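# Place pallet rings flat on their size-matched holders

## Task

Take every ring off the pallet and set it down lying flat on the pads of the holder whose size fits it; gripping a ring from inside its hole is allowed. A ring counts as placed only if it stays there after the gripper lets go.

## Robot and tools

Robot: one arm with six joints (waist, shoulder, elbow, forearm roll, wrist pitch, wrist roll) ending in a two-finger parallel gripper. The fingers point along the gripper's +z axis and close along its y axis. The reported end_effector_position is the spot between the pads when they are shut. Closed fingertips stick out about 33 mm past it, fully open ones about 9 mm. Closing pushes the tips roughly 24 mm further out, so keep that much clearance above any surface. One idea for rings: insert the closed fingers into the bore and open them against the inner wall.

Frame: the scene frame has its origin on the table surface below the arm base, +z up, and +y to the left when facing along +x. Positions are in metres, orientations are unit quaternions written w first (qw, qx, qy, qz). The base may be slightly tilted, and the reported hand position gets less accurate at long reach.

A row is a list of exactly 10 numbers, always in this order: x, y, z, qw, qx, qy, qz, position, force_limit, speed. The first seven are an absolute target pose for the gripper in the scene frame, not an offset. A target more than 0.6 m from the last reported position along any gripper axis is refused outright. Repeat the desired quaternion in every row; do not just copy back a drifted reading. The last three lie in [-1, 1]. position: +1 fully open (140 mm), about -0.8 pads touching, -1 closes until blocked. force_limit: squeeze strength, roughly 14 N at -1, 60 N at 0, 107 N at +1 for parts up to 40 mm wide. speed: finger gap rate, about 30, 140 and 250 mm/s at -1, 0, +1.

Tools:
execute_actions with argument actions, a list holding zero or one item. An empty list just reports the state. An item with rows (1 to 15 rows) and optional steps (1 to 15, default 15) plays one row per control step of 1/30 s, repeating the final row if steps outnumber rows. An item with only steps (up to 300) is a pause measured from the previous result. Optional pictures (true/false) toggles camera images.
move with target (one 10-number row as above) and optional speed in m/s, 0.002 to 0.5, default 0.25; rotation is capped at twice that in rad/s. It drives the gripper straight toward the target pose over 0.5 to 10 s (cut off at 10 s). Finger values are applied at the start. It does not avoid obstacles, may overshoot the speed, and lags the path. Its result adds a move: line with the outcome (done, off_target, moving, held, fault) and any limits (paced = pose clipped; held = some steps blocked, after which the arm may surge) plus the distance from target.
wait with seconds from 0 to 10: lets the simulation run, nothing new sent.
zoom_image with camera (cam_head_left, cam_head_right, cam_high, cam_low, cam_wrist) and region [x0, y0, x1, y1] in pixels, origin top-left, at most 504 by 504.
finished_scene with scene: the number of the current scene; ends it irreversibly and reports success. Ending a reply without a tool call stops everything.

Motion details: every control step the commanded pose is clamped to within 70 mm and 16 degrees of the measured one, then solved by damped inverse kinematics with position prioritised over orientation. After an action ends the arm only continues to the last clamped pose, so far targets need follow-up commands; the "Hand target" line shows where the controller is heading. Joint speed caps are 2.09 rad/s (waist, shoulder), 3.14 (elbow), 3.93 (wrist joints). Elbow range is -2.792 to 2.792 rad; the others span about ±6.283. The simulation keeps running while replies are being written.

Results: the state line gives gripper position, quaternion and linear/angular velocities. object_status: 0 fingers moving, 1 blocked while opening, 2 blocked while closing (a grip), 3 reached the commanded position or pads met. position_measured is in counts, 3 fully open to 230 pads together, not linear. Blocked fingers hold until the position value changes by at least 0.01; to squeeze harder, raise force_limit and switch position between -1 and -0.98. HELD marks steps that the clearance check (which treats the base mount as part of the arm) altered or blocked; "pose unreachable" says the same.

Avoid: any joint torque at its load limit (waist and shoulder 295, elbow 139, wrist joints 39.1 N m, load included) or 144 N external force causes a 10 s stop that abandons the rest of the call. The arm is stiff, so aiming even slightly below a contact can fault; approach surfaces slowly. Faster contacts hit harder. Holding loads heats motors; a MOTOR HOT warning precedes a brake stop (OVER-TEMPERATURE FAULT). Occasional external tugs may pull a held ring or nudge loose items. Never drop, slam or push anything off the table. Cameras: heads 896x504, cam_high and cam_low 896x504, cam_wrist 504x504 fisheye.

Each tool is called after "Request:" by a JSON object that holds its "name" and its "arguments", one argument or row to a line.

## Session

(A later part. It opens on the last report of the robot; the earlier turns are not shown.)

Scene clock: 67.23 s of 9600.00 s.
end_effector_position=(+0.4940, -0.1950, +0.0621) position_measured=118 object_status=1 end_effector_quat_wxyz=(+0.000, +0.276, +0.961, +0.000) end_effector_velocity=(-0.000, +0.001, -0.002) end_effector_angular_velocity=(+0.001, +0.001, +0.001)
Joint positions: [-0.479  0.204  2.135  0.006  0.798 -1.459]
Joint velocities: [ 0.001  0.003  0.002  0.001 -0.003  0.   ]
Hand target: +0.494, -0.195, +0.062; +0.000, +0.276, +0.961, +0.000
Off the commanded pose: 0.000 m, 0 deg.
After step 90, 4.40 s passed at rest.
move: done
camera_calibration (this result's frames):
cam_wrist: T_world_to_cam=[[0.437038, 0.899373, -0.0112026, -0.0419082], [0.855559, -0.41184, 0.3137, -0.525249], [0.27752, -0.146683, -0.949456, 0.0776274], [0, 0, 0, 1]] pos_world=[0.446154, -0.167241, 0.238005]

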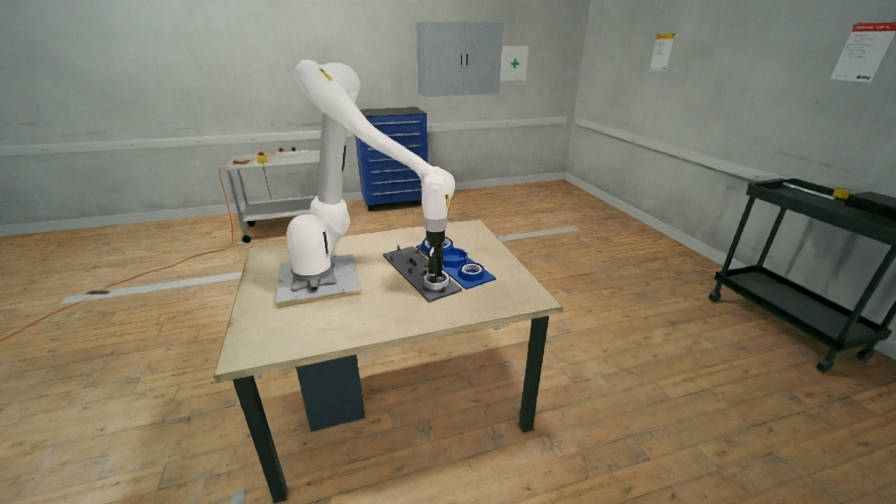

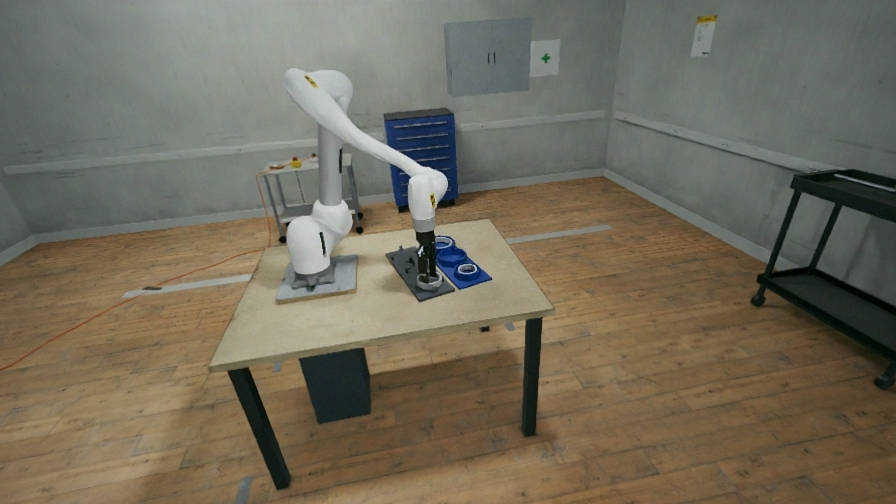

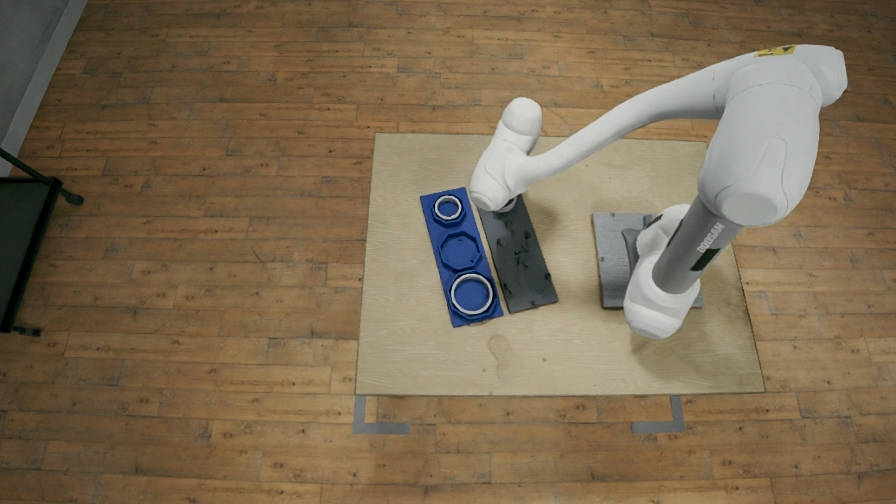

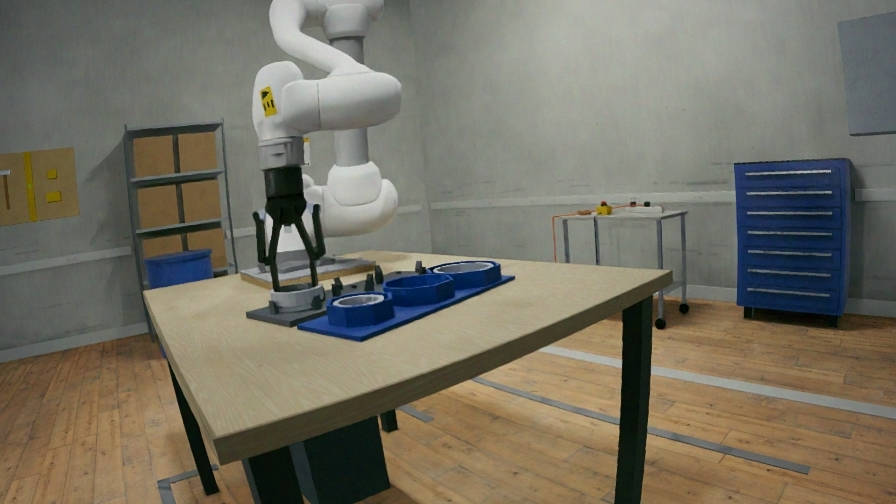

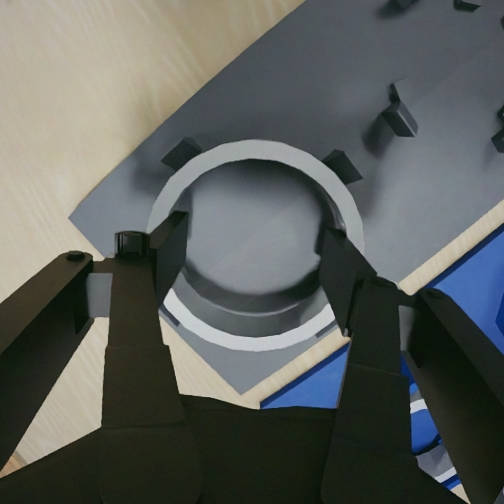

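Request:
{"name": "move", "arguments": {
  "target": [0.494,-0.195,0.056,0,0.276,0.961,0,1,-0.3,-0.6],
  "speed": 0.008
}}

Request:
{"name": "move", "arguments": {
  "target": [0.494,-0.195,0.056,0,0.276,0.961,0,-0.45,-0.3,-0.6]
}}

Request:
{"name": "move", "arguments": {
  "target": [0.494,-0.195,0.1,0,0.276,0.961,0,-0.45,-0.3,-0.6],
  "speed": 0.12
}}

Request:
{"name": "move", "arguments": {
  "target": [0.669,-0.1535,0.09,0,0.276,0.961,0,-0.45,-0.3,-0.6]
}}

Request:
{"name": "move", "arguments": {
  "target": [0.669,-0.1535,0.051,0,0.276,0.961,0,-0.45,-0.3,-0.6],
  "speed": 0.04
}}

Request:
{"name": "zoom_image", "arguments": {
  "camera": "cam_low",
  "region": [230, 250, 410, 340]
}}

Scene clock: 75.90 s of 9600.00 s.
end_effector_position=(+0.4940, -0.1950, +0.0561) position_measured=118 object_status=1 end_effector_quat_wxyz=(+0.000, +0.276, +0.961, +0.000) end_effector_velocity=(-0.001, +0.000, -0.001) end_effector_angular_velocity=(-0.000, +0.002, +0.003)
Joint positions: [-0.479  0.212  2.139  0.006  0.785 -1.459]
Joint velocities: [ 0.001  0.001  0.001 -0.001 -0.    -0.001]
Hand target: +0.494, -0.195, +0.056; +0.000, +0.276, +0.961, +0.000
Off the commanded pose: 0.000 m, 0 deg.
After step 90, 4.70 s passed at rest.
move: done
camera_calibration (this result's frames):
cam_wrist: T_world_to_cam=[[0.437094, 0.899346, -0.0112159, -0.0419771], [0.855536, -0.411889, 0.313697, -0.523369], [0.277503, -0.146711, -0.949457, 0.0718779], [0, 0, 0, 1]] pos_world=[0.446163, -0.167273, 0.231954]

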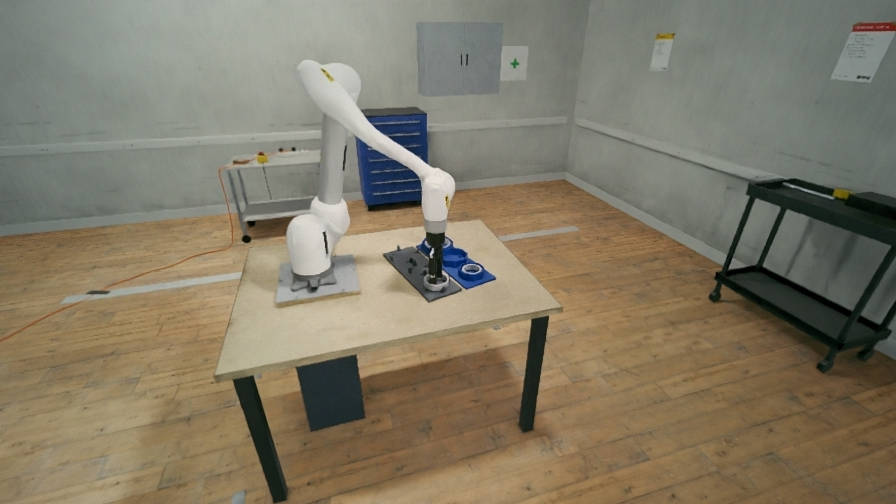

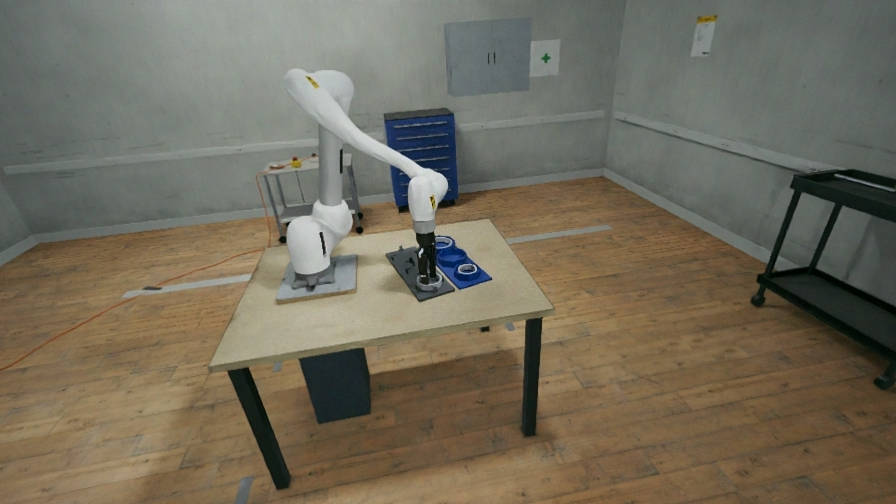

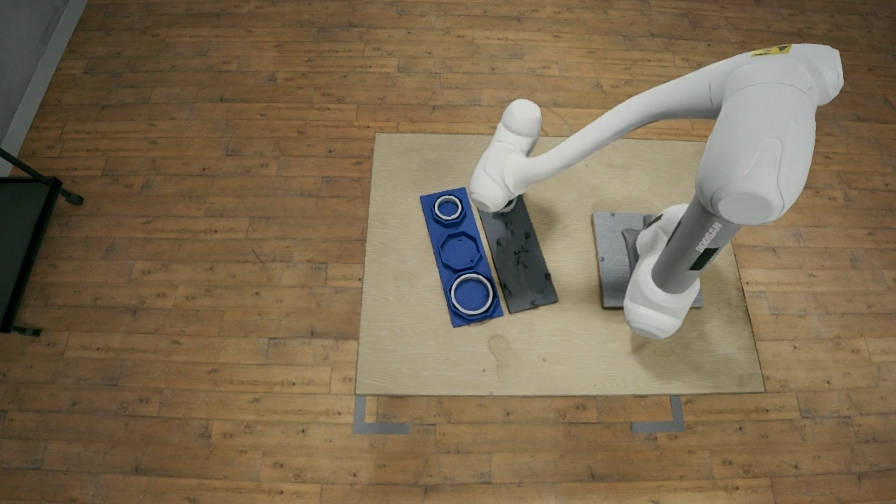

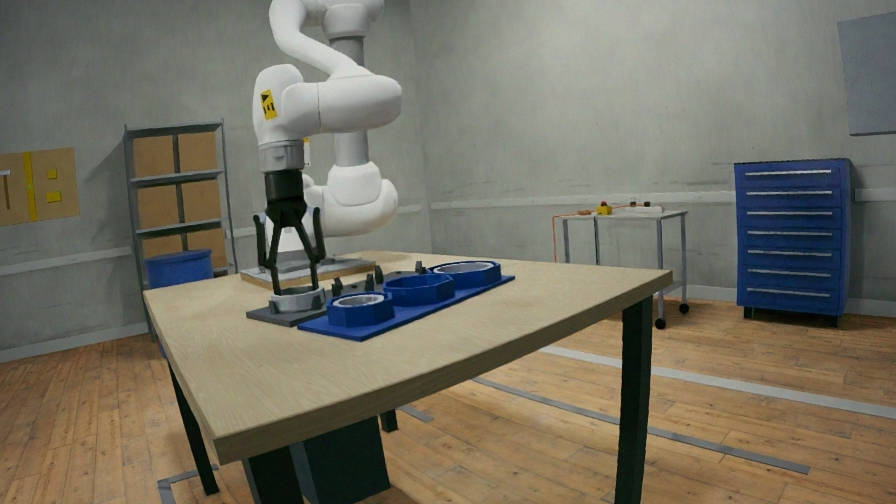

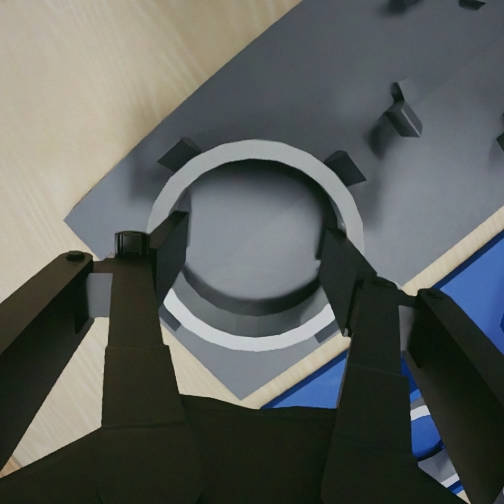

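Scene clock: 76.70 s of 9600.00 s.
end_effector_position=(+0.4940, -0.1950, +0.0560) position_measured=186 object_status=3 end_effector_quat_wxyz=(+0.000, +0.276, +0.961, +0.000) end_effector_velocity=(-0.000, -0.001, -0.001) end_effector_angular_velocity=(+0.001, -0.000, -0.004)
Joint positions: [-0.479  0.212  2.139  0.006  0.785 -1.459]
Joint velocities: [-0.002  0.001  0.     0.001 -0.001  0.001]
Hand target: +0.494, -0.195, +0.056; +0.000, +0.276, +0.961, +0.000
Off the commanded pose: 0.000 m, 0 deg.
move: done
camera_calibration (this result's frames):
cam_wrist: T_world_to_cam=[[0.437097, 0.899344, -0.0112097, -0.0419833], [0.855533, -0.411894, 0.313697, -0.523355], [0.277505, -0.146707, -0.949457, 0.0718201], [0, 0, 0, 1]] pos_world=[0.446168, -0.167273, 0.231895]

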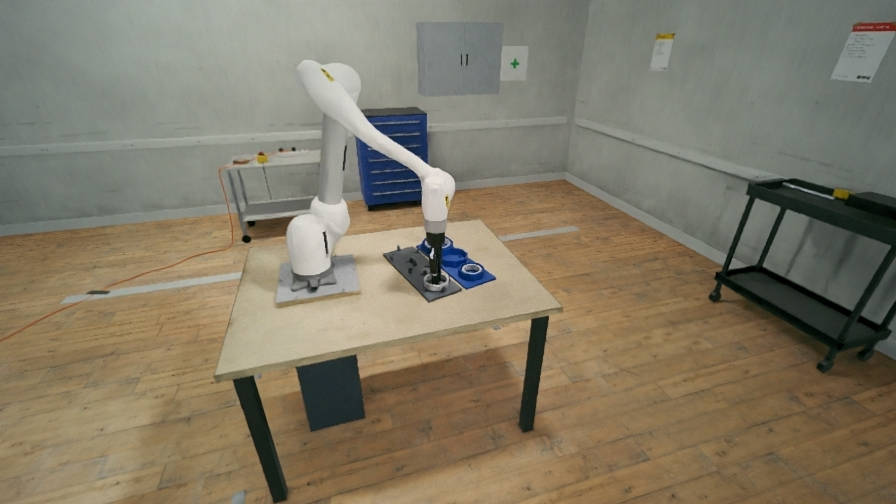

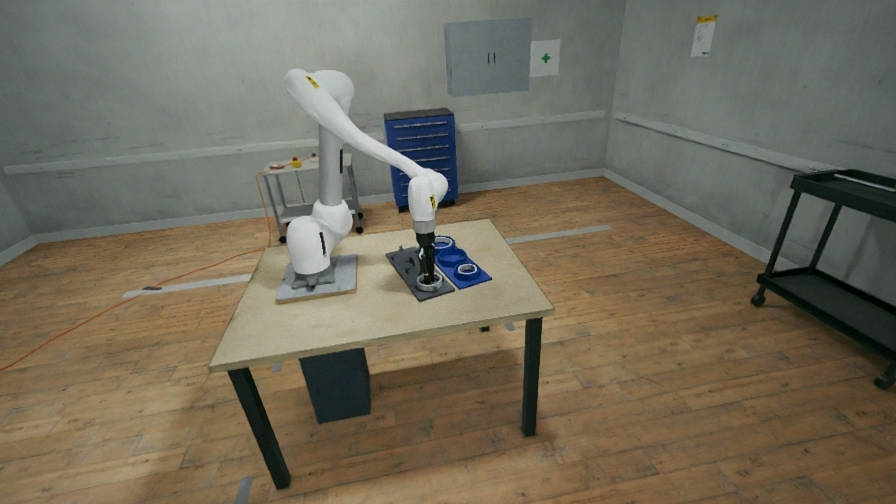

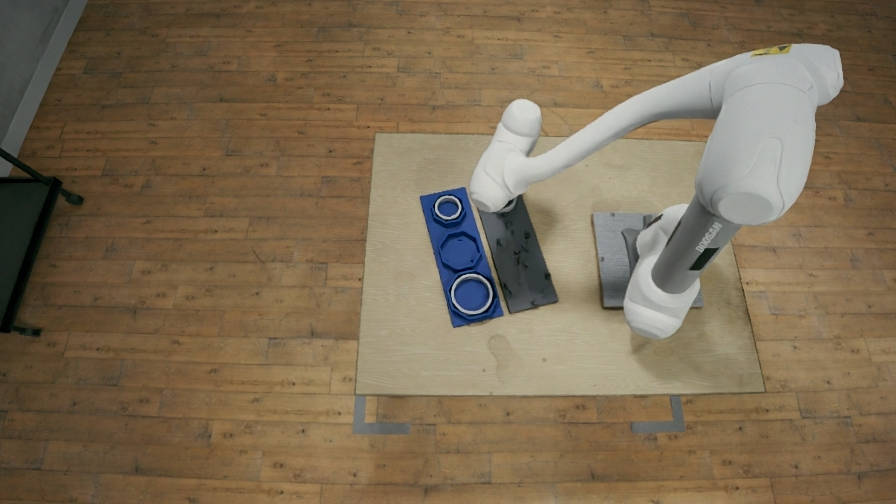

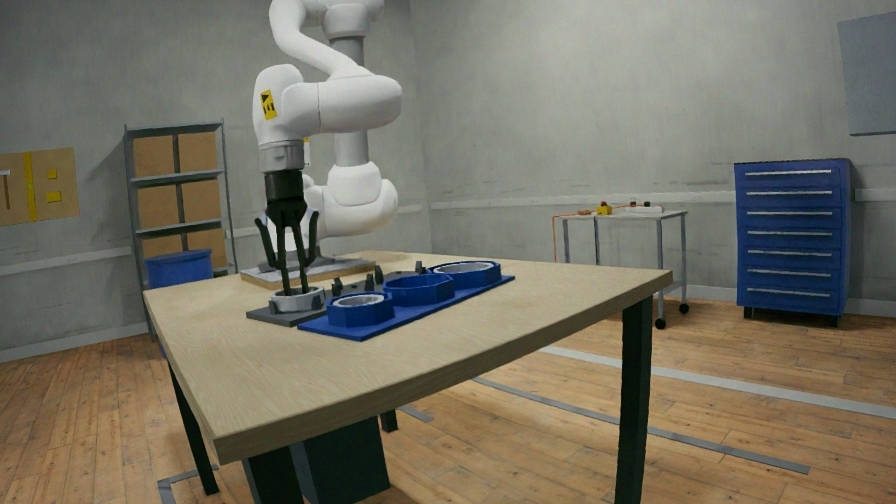

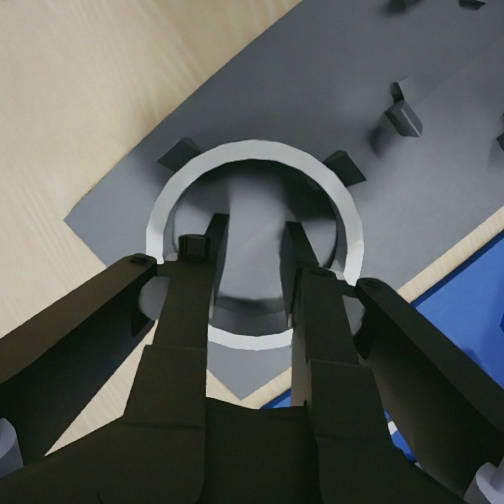

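Scene clock: 77.53 s of 9600.00 s.
end_effector_position=(+0.4940, -0.1950, +0.0999) position_measured=186 object_status=3 end_effector_quat_wxyz=(-0.000, +0.276, +0.961, -0.000) end_effector_velocity=(+0.000, +0.001, +0.002) end_effector_angular_velocity=(-0.001, -0.002, +0.001)
Joint positions: [-0.479  0.156  2.104  0.005  0.876 -1.459]
Joint velocities: [ 0.001 -0.003 -0.    -0.     0.001  0.   ]
Hand target: +0.494, -0.195, +0.100; -0.000, +0.276, +0.961, -0.000
Off the commanded pose: 0.000 m, 0 deg.
move: done
camera_calibration (this result's frames):
cam_wrist: T_world_to_cam=[[0.43708, 0.899352, -0.0112585, -0.0414894], [0.855556, -0.411869, 0.313669, -0.537138], [0.277462, -0.146731, -0.949466, 0.113491], [0, 0, 0, 1]] pos_world=[0.446196, -0.167264, 0.275773]

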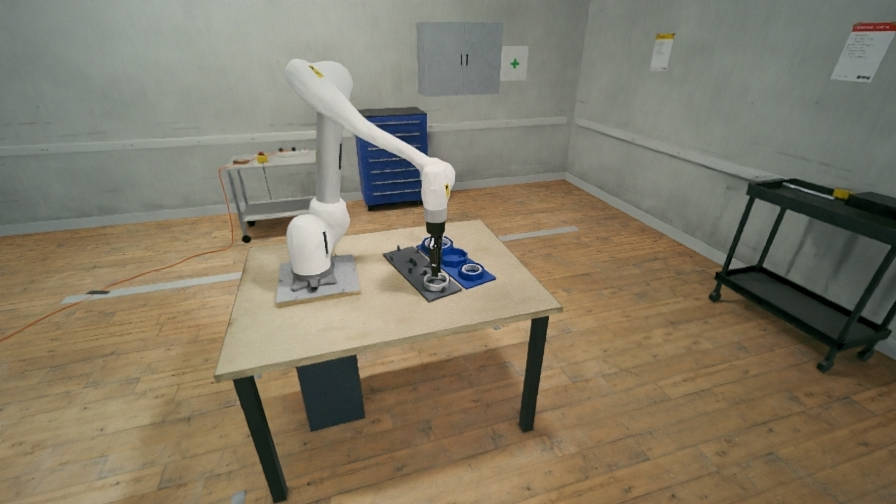

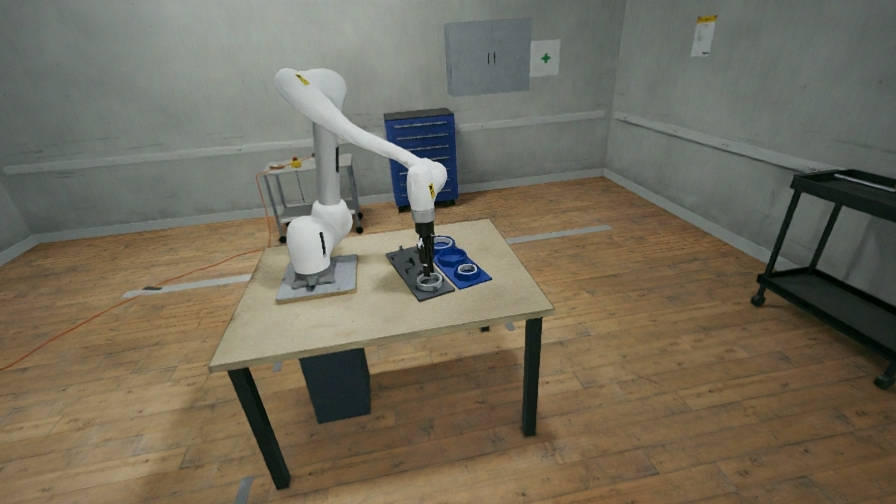

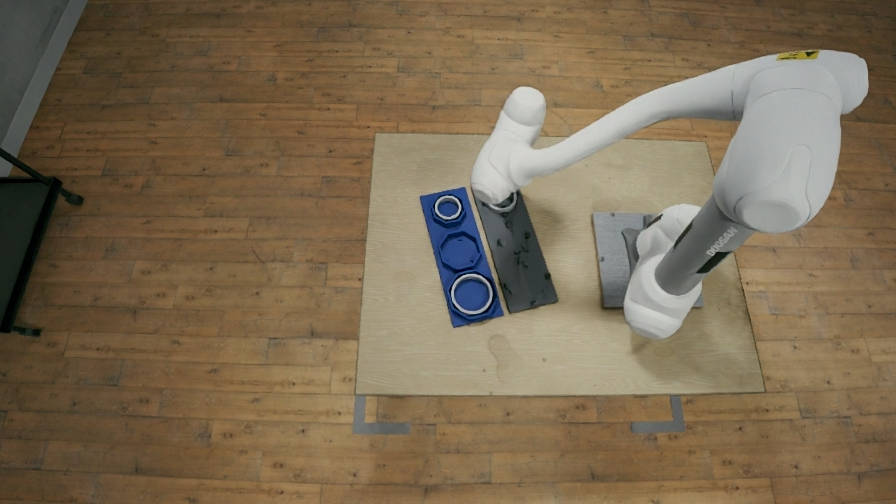

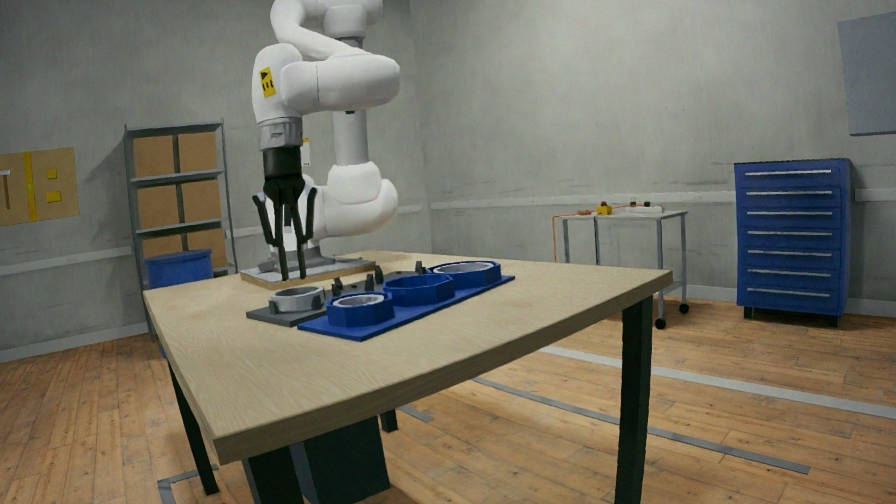

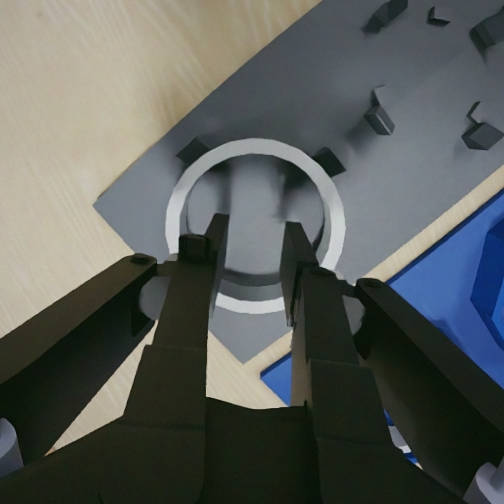

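Scene clock: 78.77 s of 9600.00 s.
end_effector_position=(+0.6689, -0.1535, +0.0899) position_measured=186 object_status=3 end_effector_quat_wxyz=(+0.000, +0.276, +0.961, -0.000) end_effector_velocity=(+0.002, -0.000, +0.000) end_effector_angular_velocity=(-0.002, -0.003, +0.000)
Joint positions: [-0.313  0.38   1.817  0.004  0.938 -1.291]
Joint velocities: [ 0.001  0.001 -0.003 -0.001 -0.002  0.001]
Hand target: +0.669, -0.153, +0.090; +0.000, +0.276, +0.961, -0.000
Off the commanded pose: 0.000 m, 0 deg.
move: done
camera_calibration (this result's frames):
cam_wrist: T_world_to_cam=[[0.43708, 0.899353, -0.0112256, -0.155398], [0.855516, -0.411859, 0.313792, -0.666522], [0.277586, -0.146756, -0.949425, 0.0615015], [0, 0, 0, 1]] pos_world=[0.62107, -0.12573, 0.265796]

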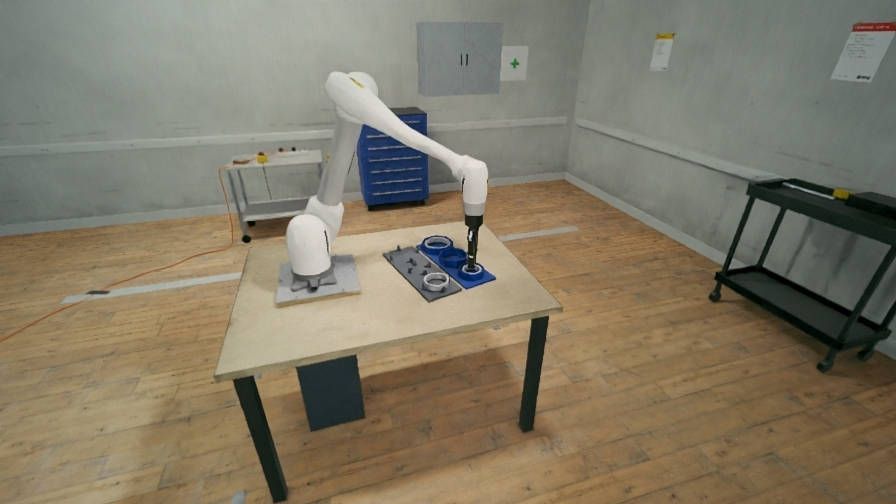

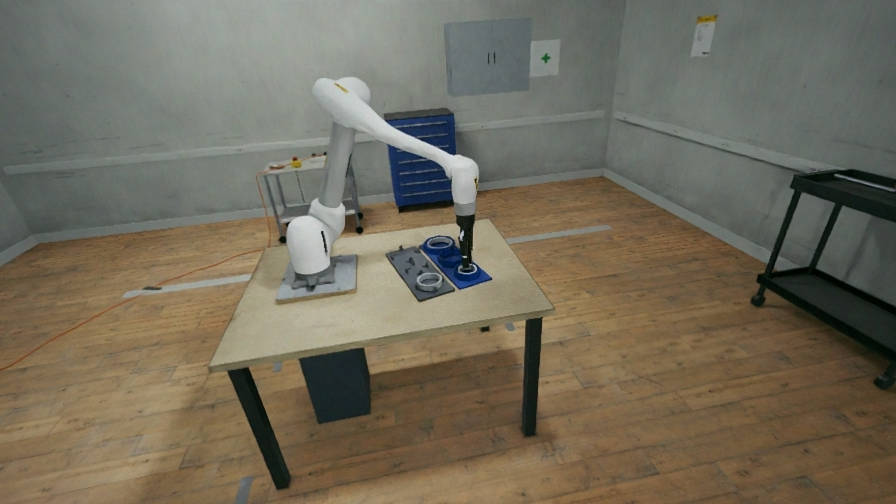

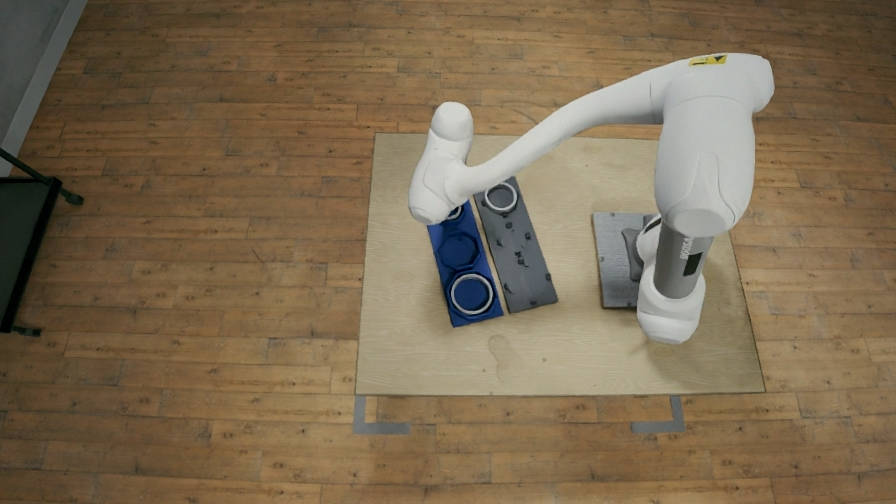

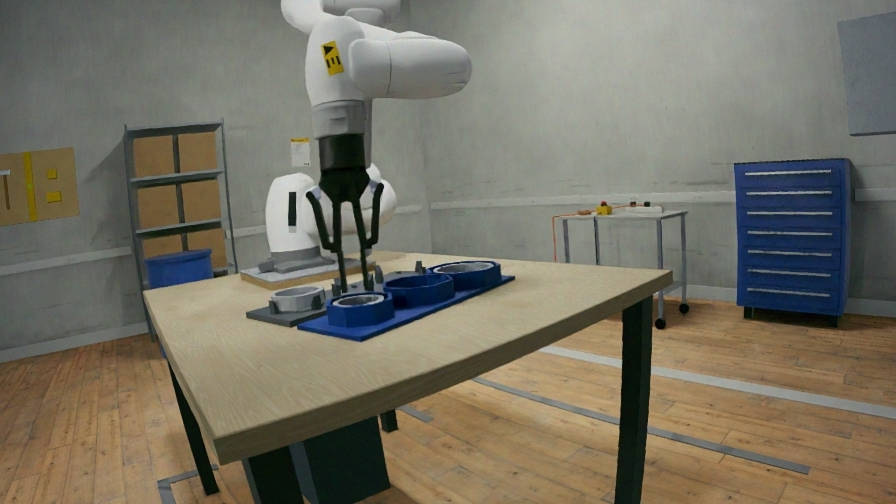

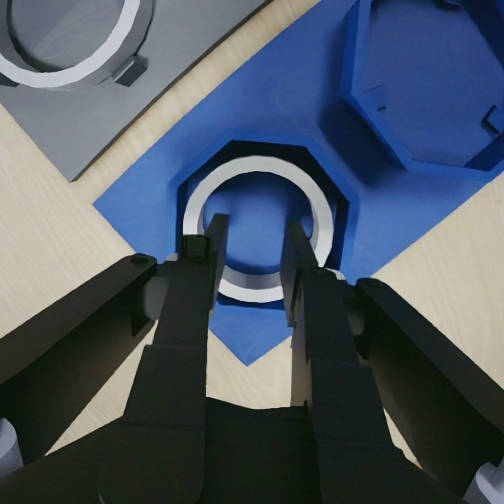

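Scene clock: 80.03 s of 9600.00 s.
end_effector_position=(+0.6690, -0.1535, +0.0511) position_measured=186 object_status=3 end_effector_quat_wxyz=(+0.000, +0.276, +0.961, +0.000) end_effector_velocity=(+0.000, -0.000, -0.001) end_effector_angular_velocity=(-0.000, -0.000, +0.000)
Joint positions: [-0.312  0.42   1.843  0.004  0.872 -1.292]
Joint velocities: [-0.     0.002  0.    -0.    -0.002 -0.   ]
Hand target: +0.669, -0.153, +0.051; -0.000, +0.276, +0.961, +0.000
Off the commanded pose: 0.000 m, 0 deg.
move: done
camera_calibration (this result's frames):
cam_wrist: T_world_to_cam=[[0.43703, 0.899377, -0.011194, -0.155828], [0.855559, -0.411833, 0.313706, -0.654435], [0.27753, -0.146676, -0.949454, 0.0247171], [0, 0, 0, 1]] pos_world=[0.62115, -0.125744, 0.227024]

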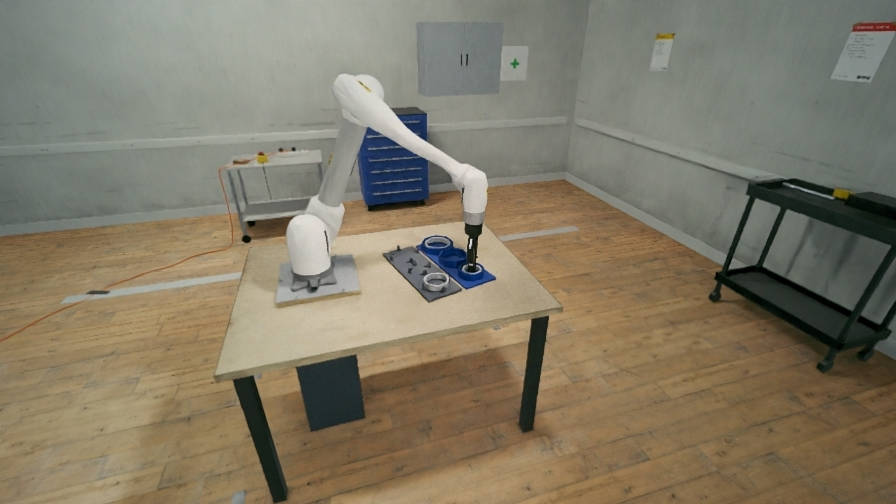

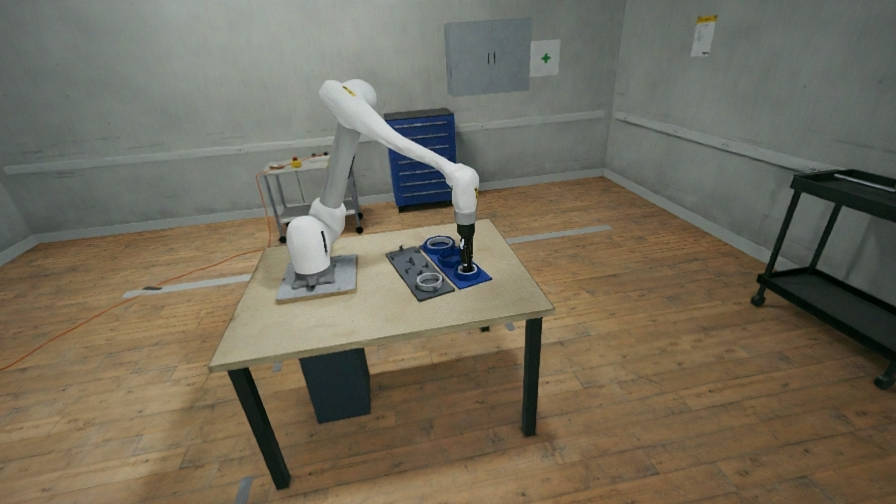

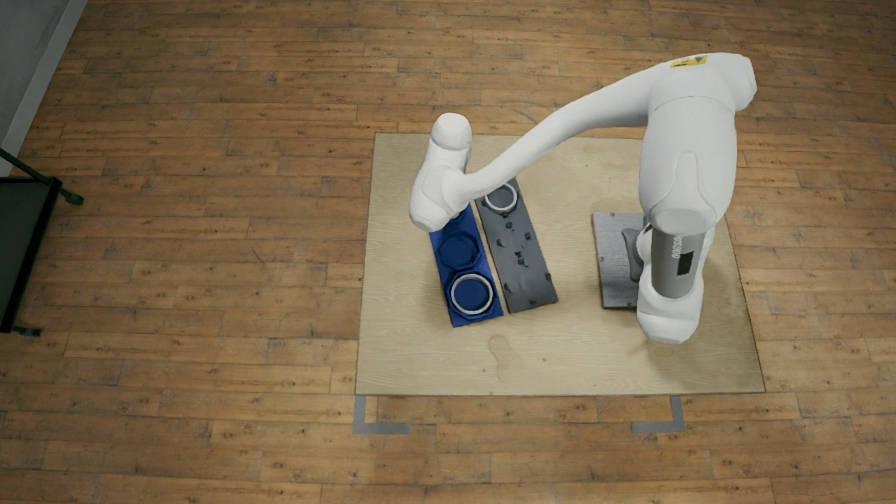

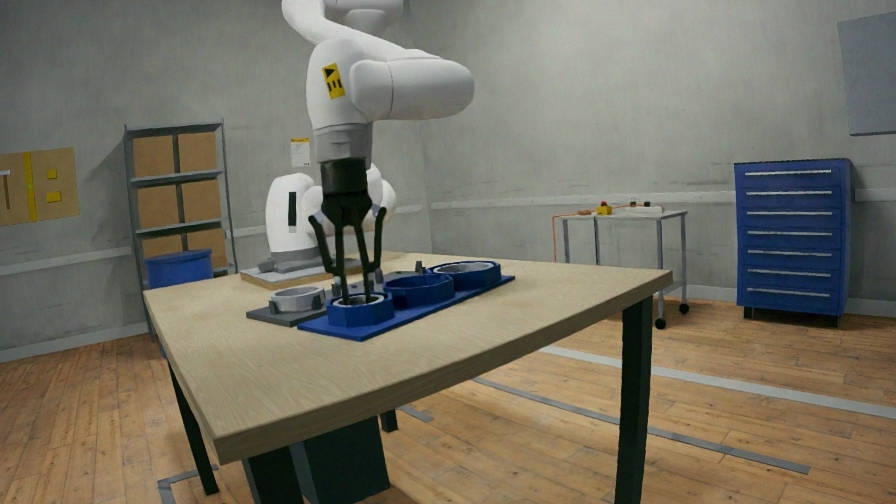

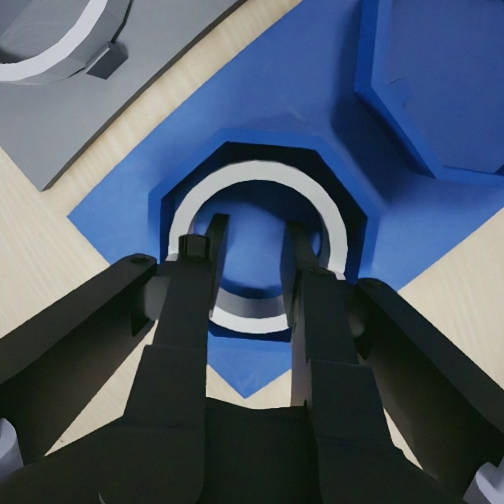

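Region (230, 250, 410, 340) of cam_low's 896x504 image, scaled by 2.800, with more detail than that image has.

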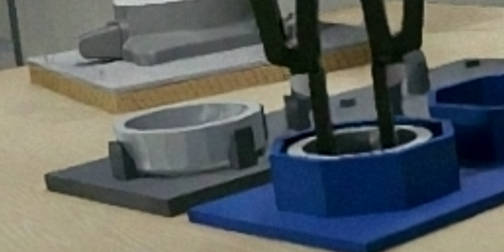

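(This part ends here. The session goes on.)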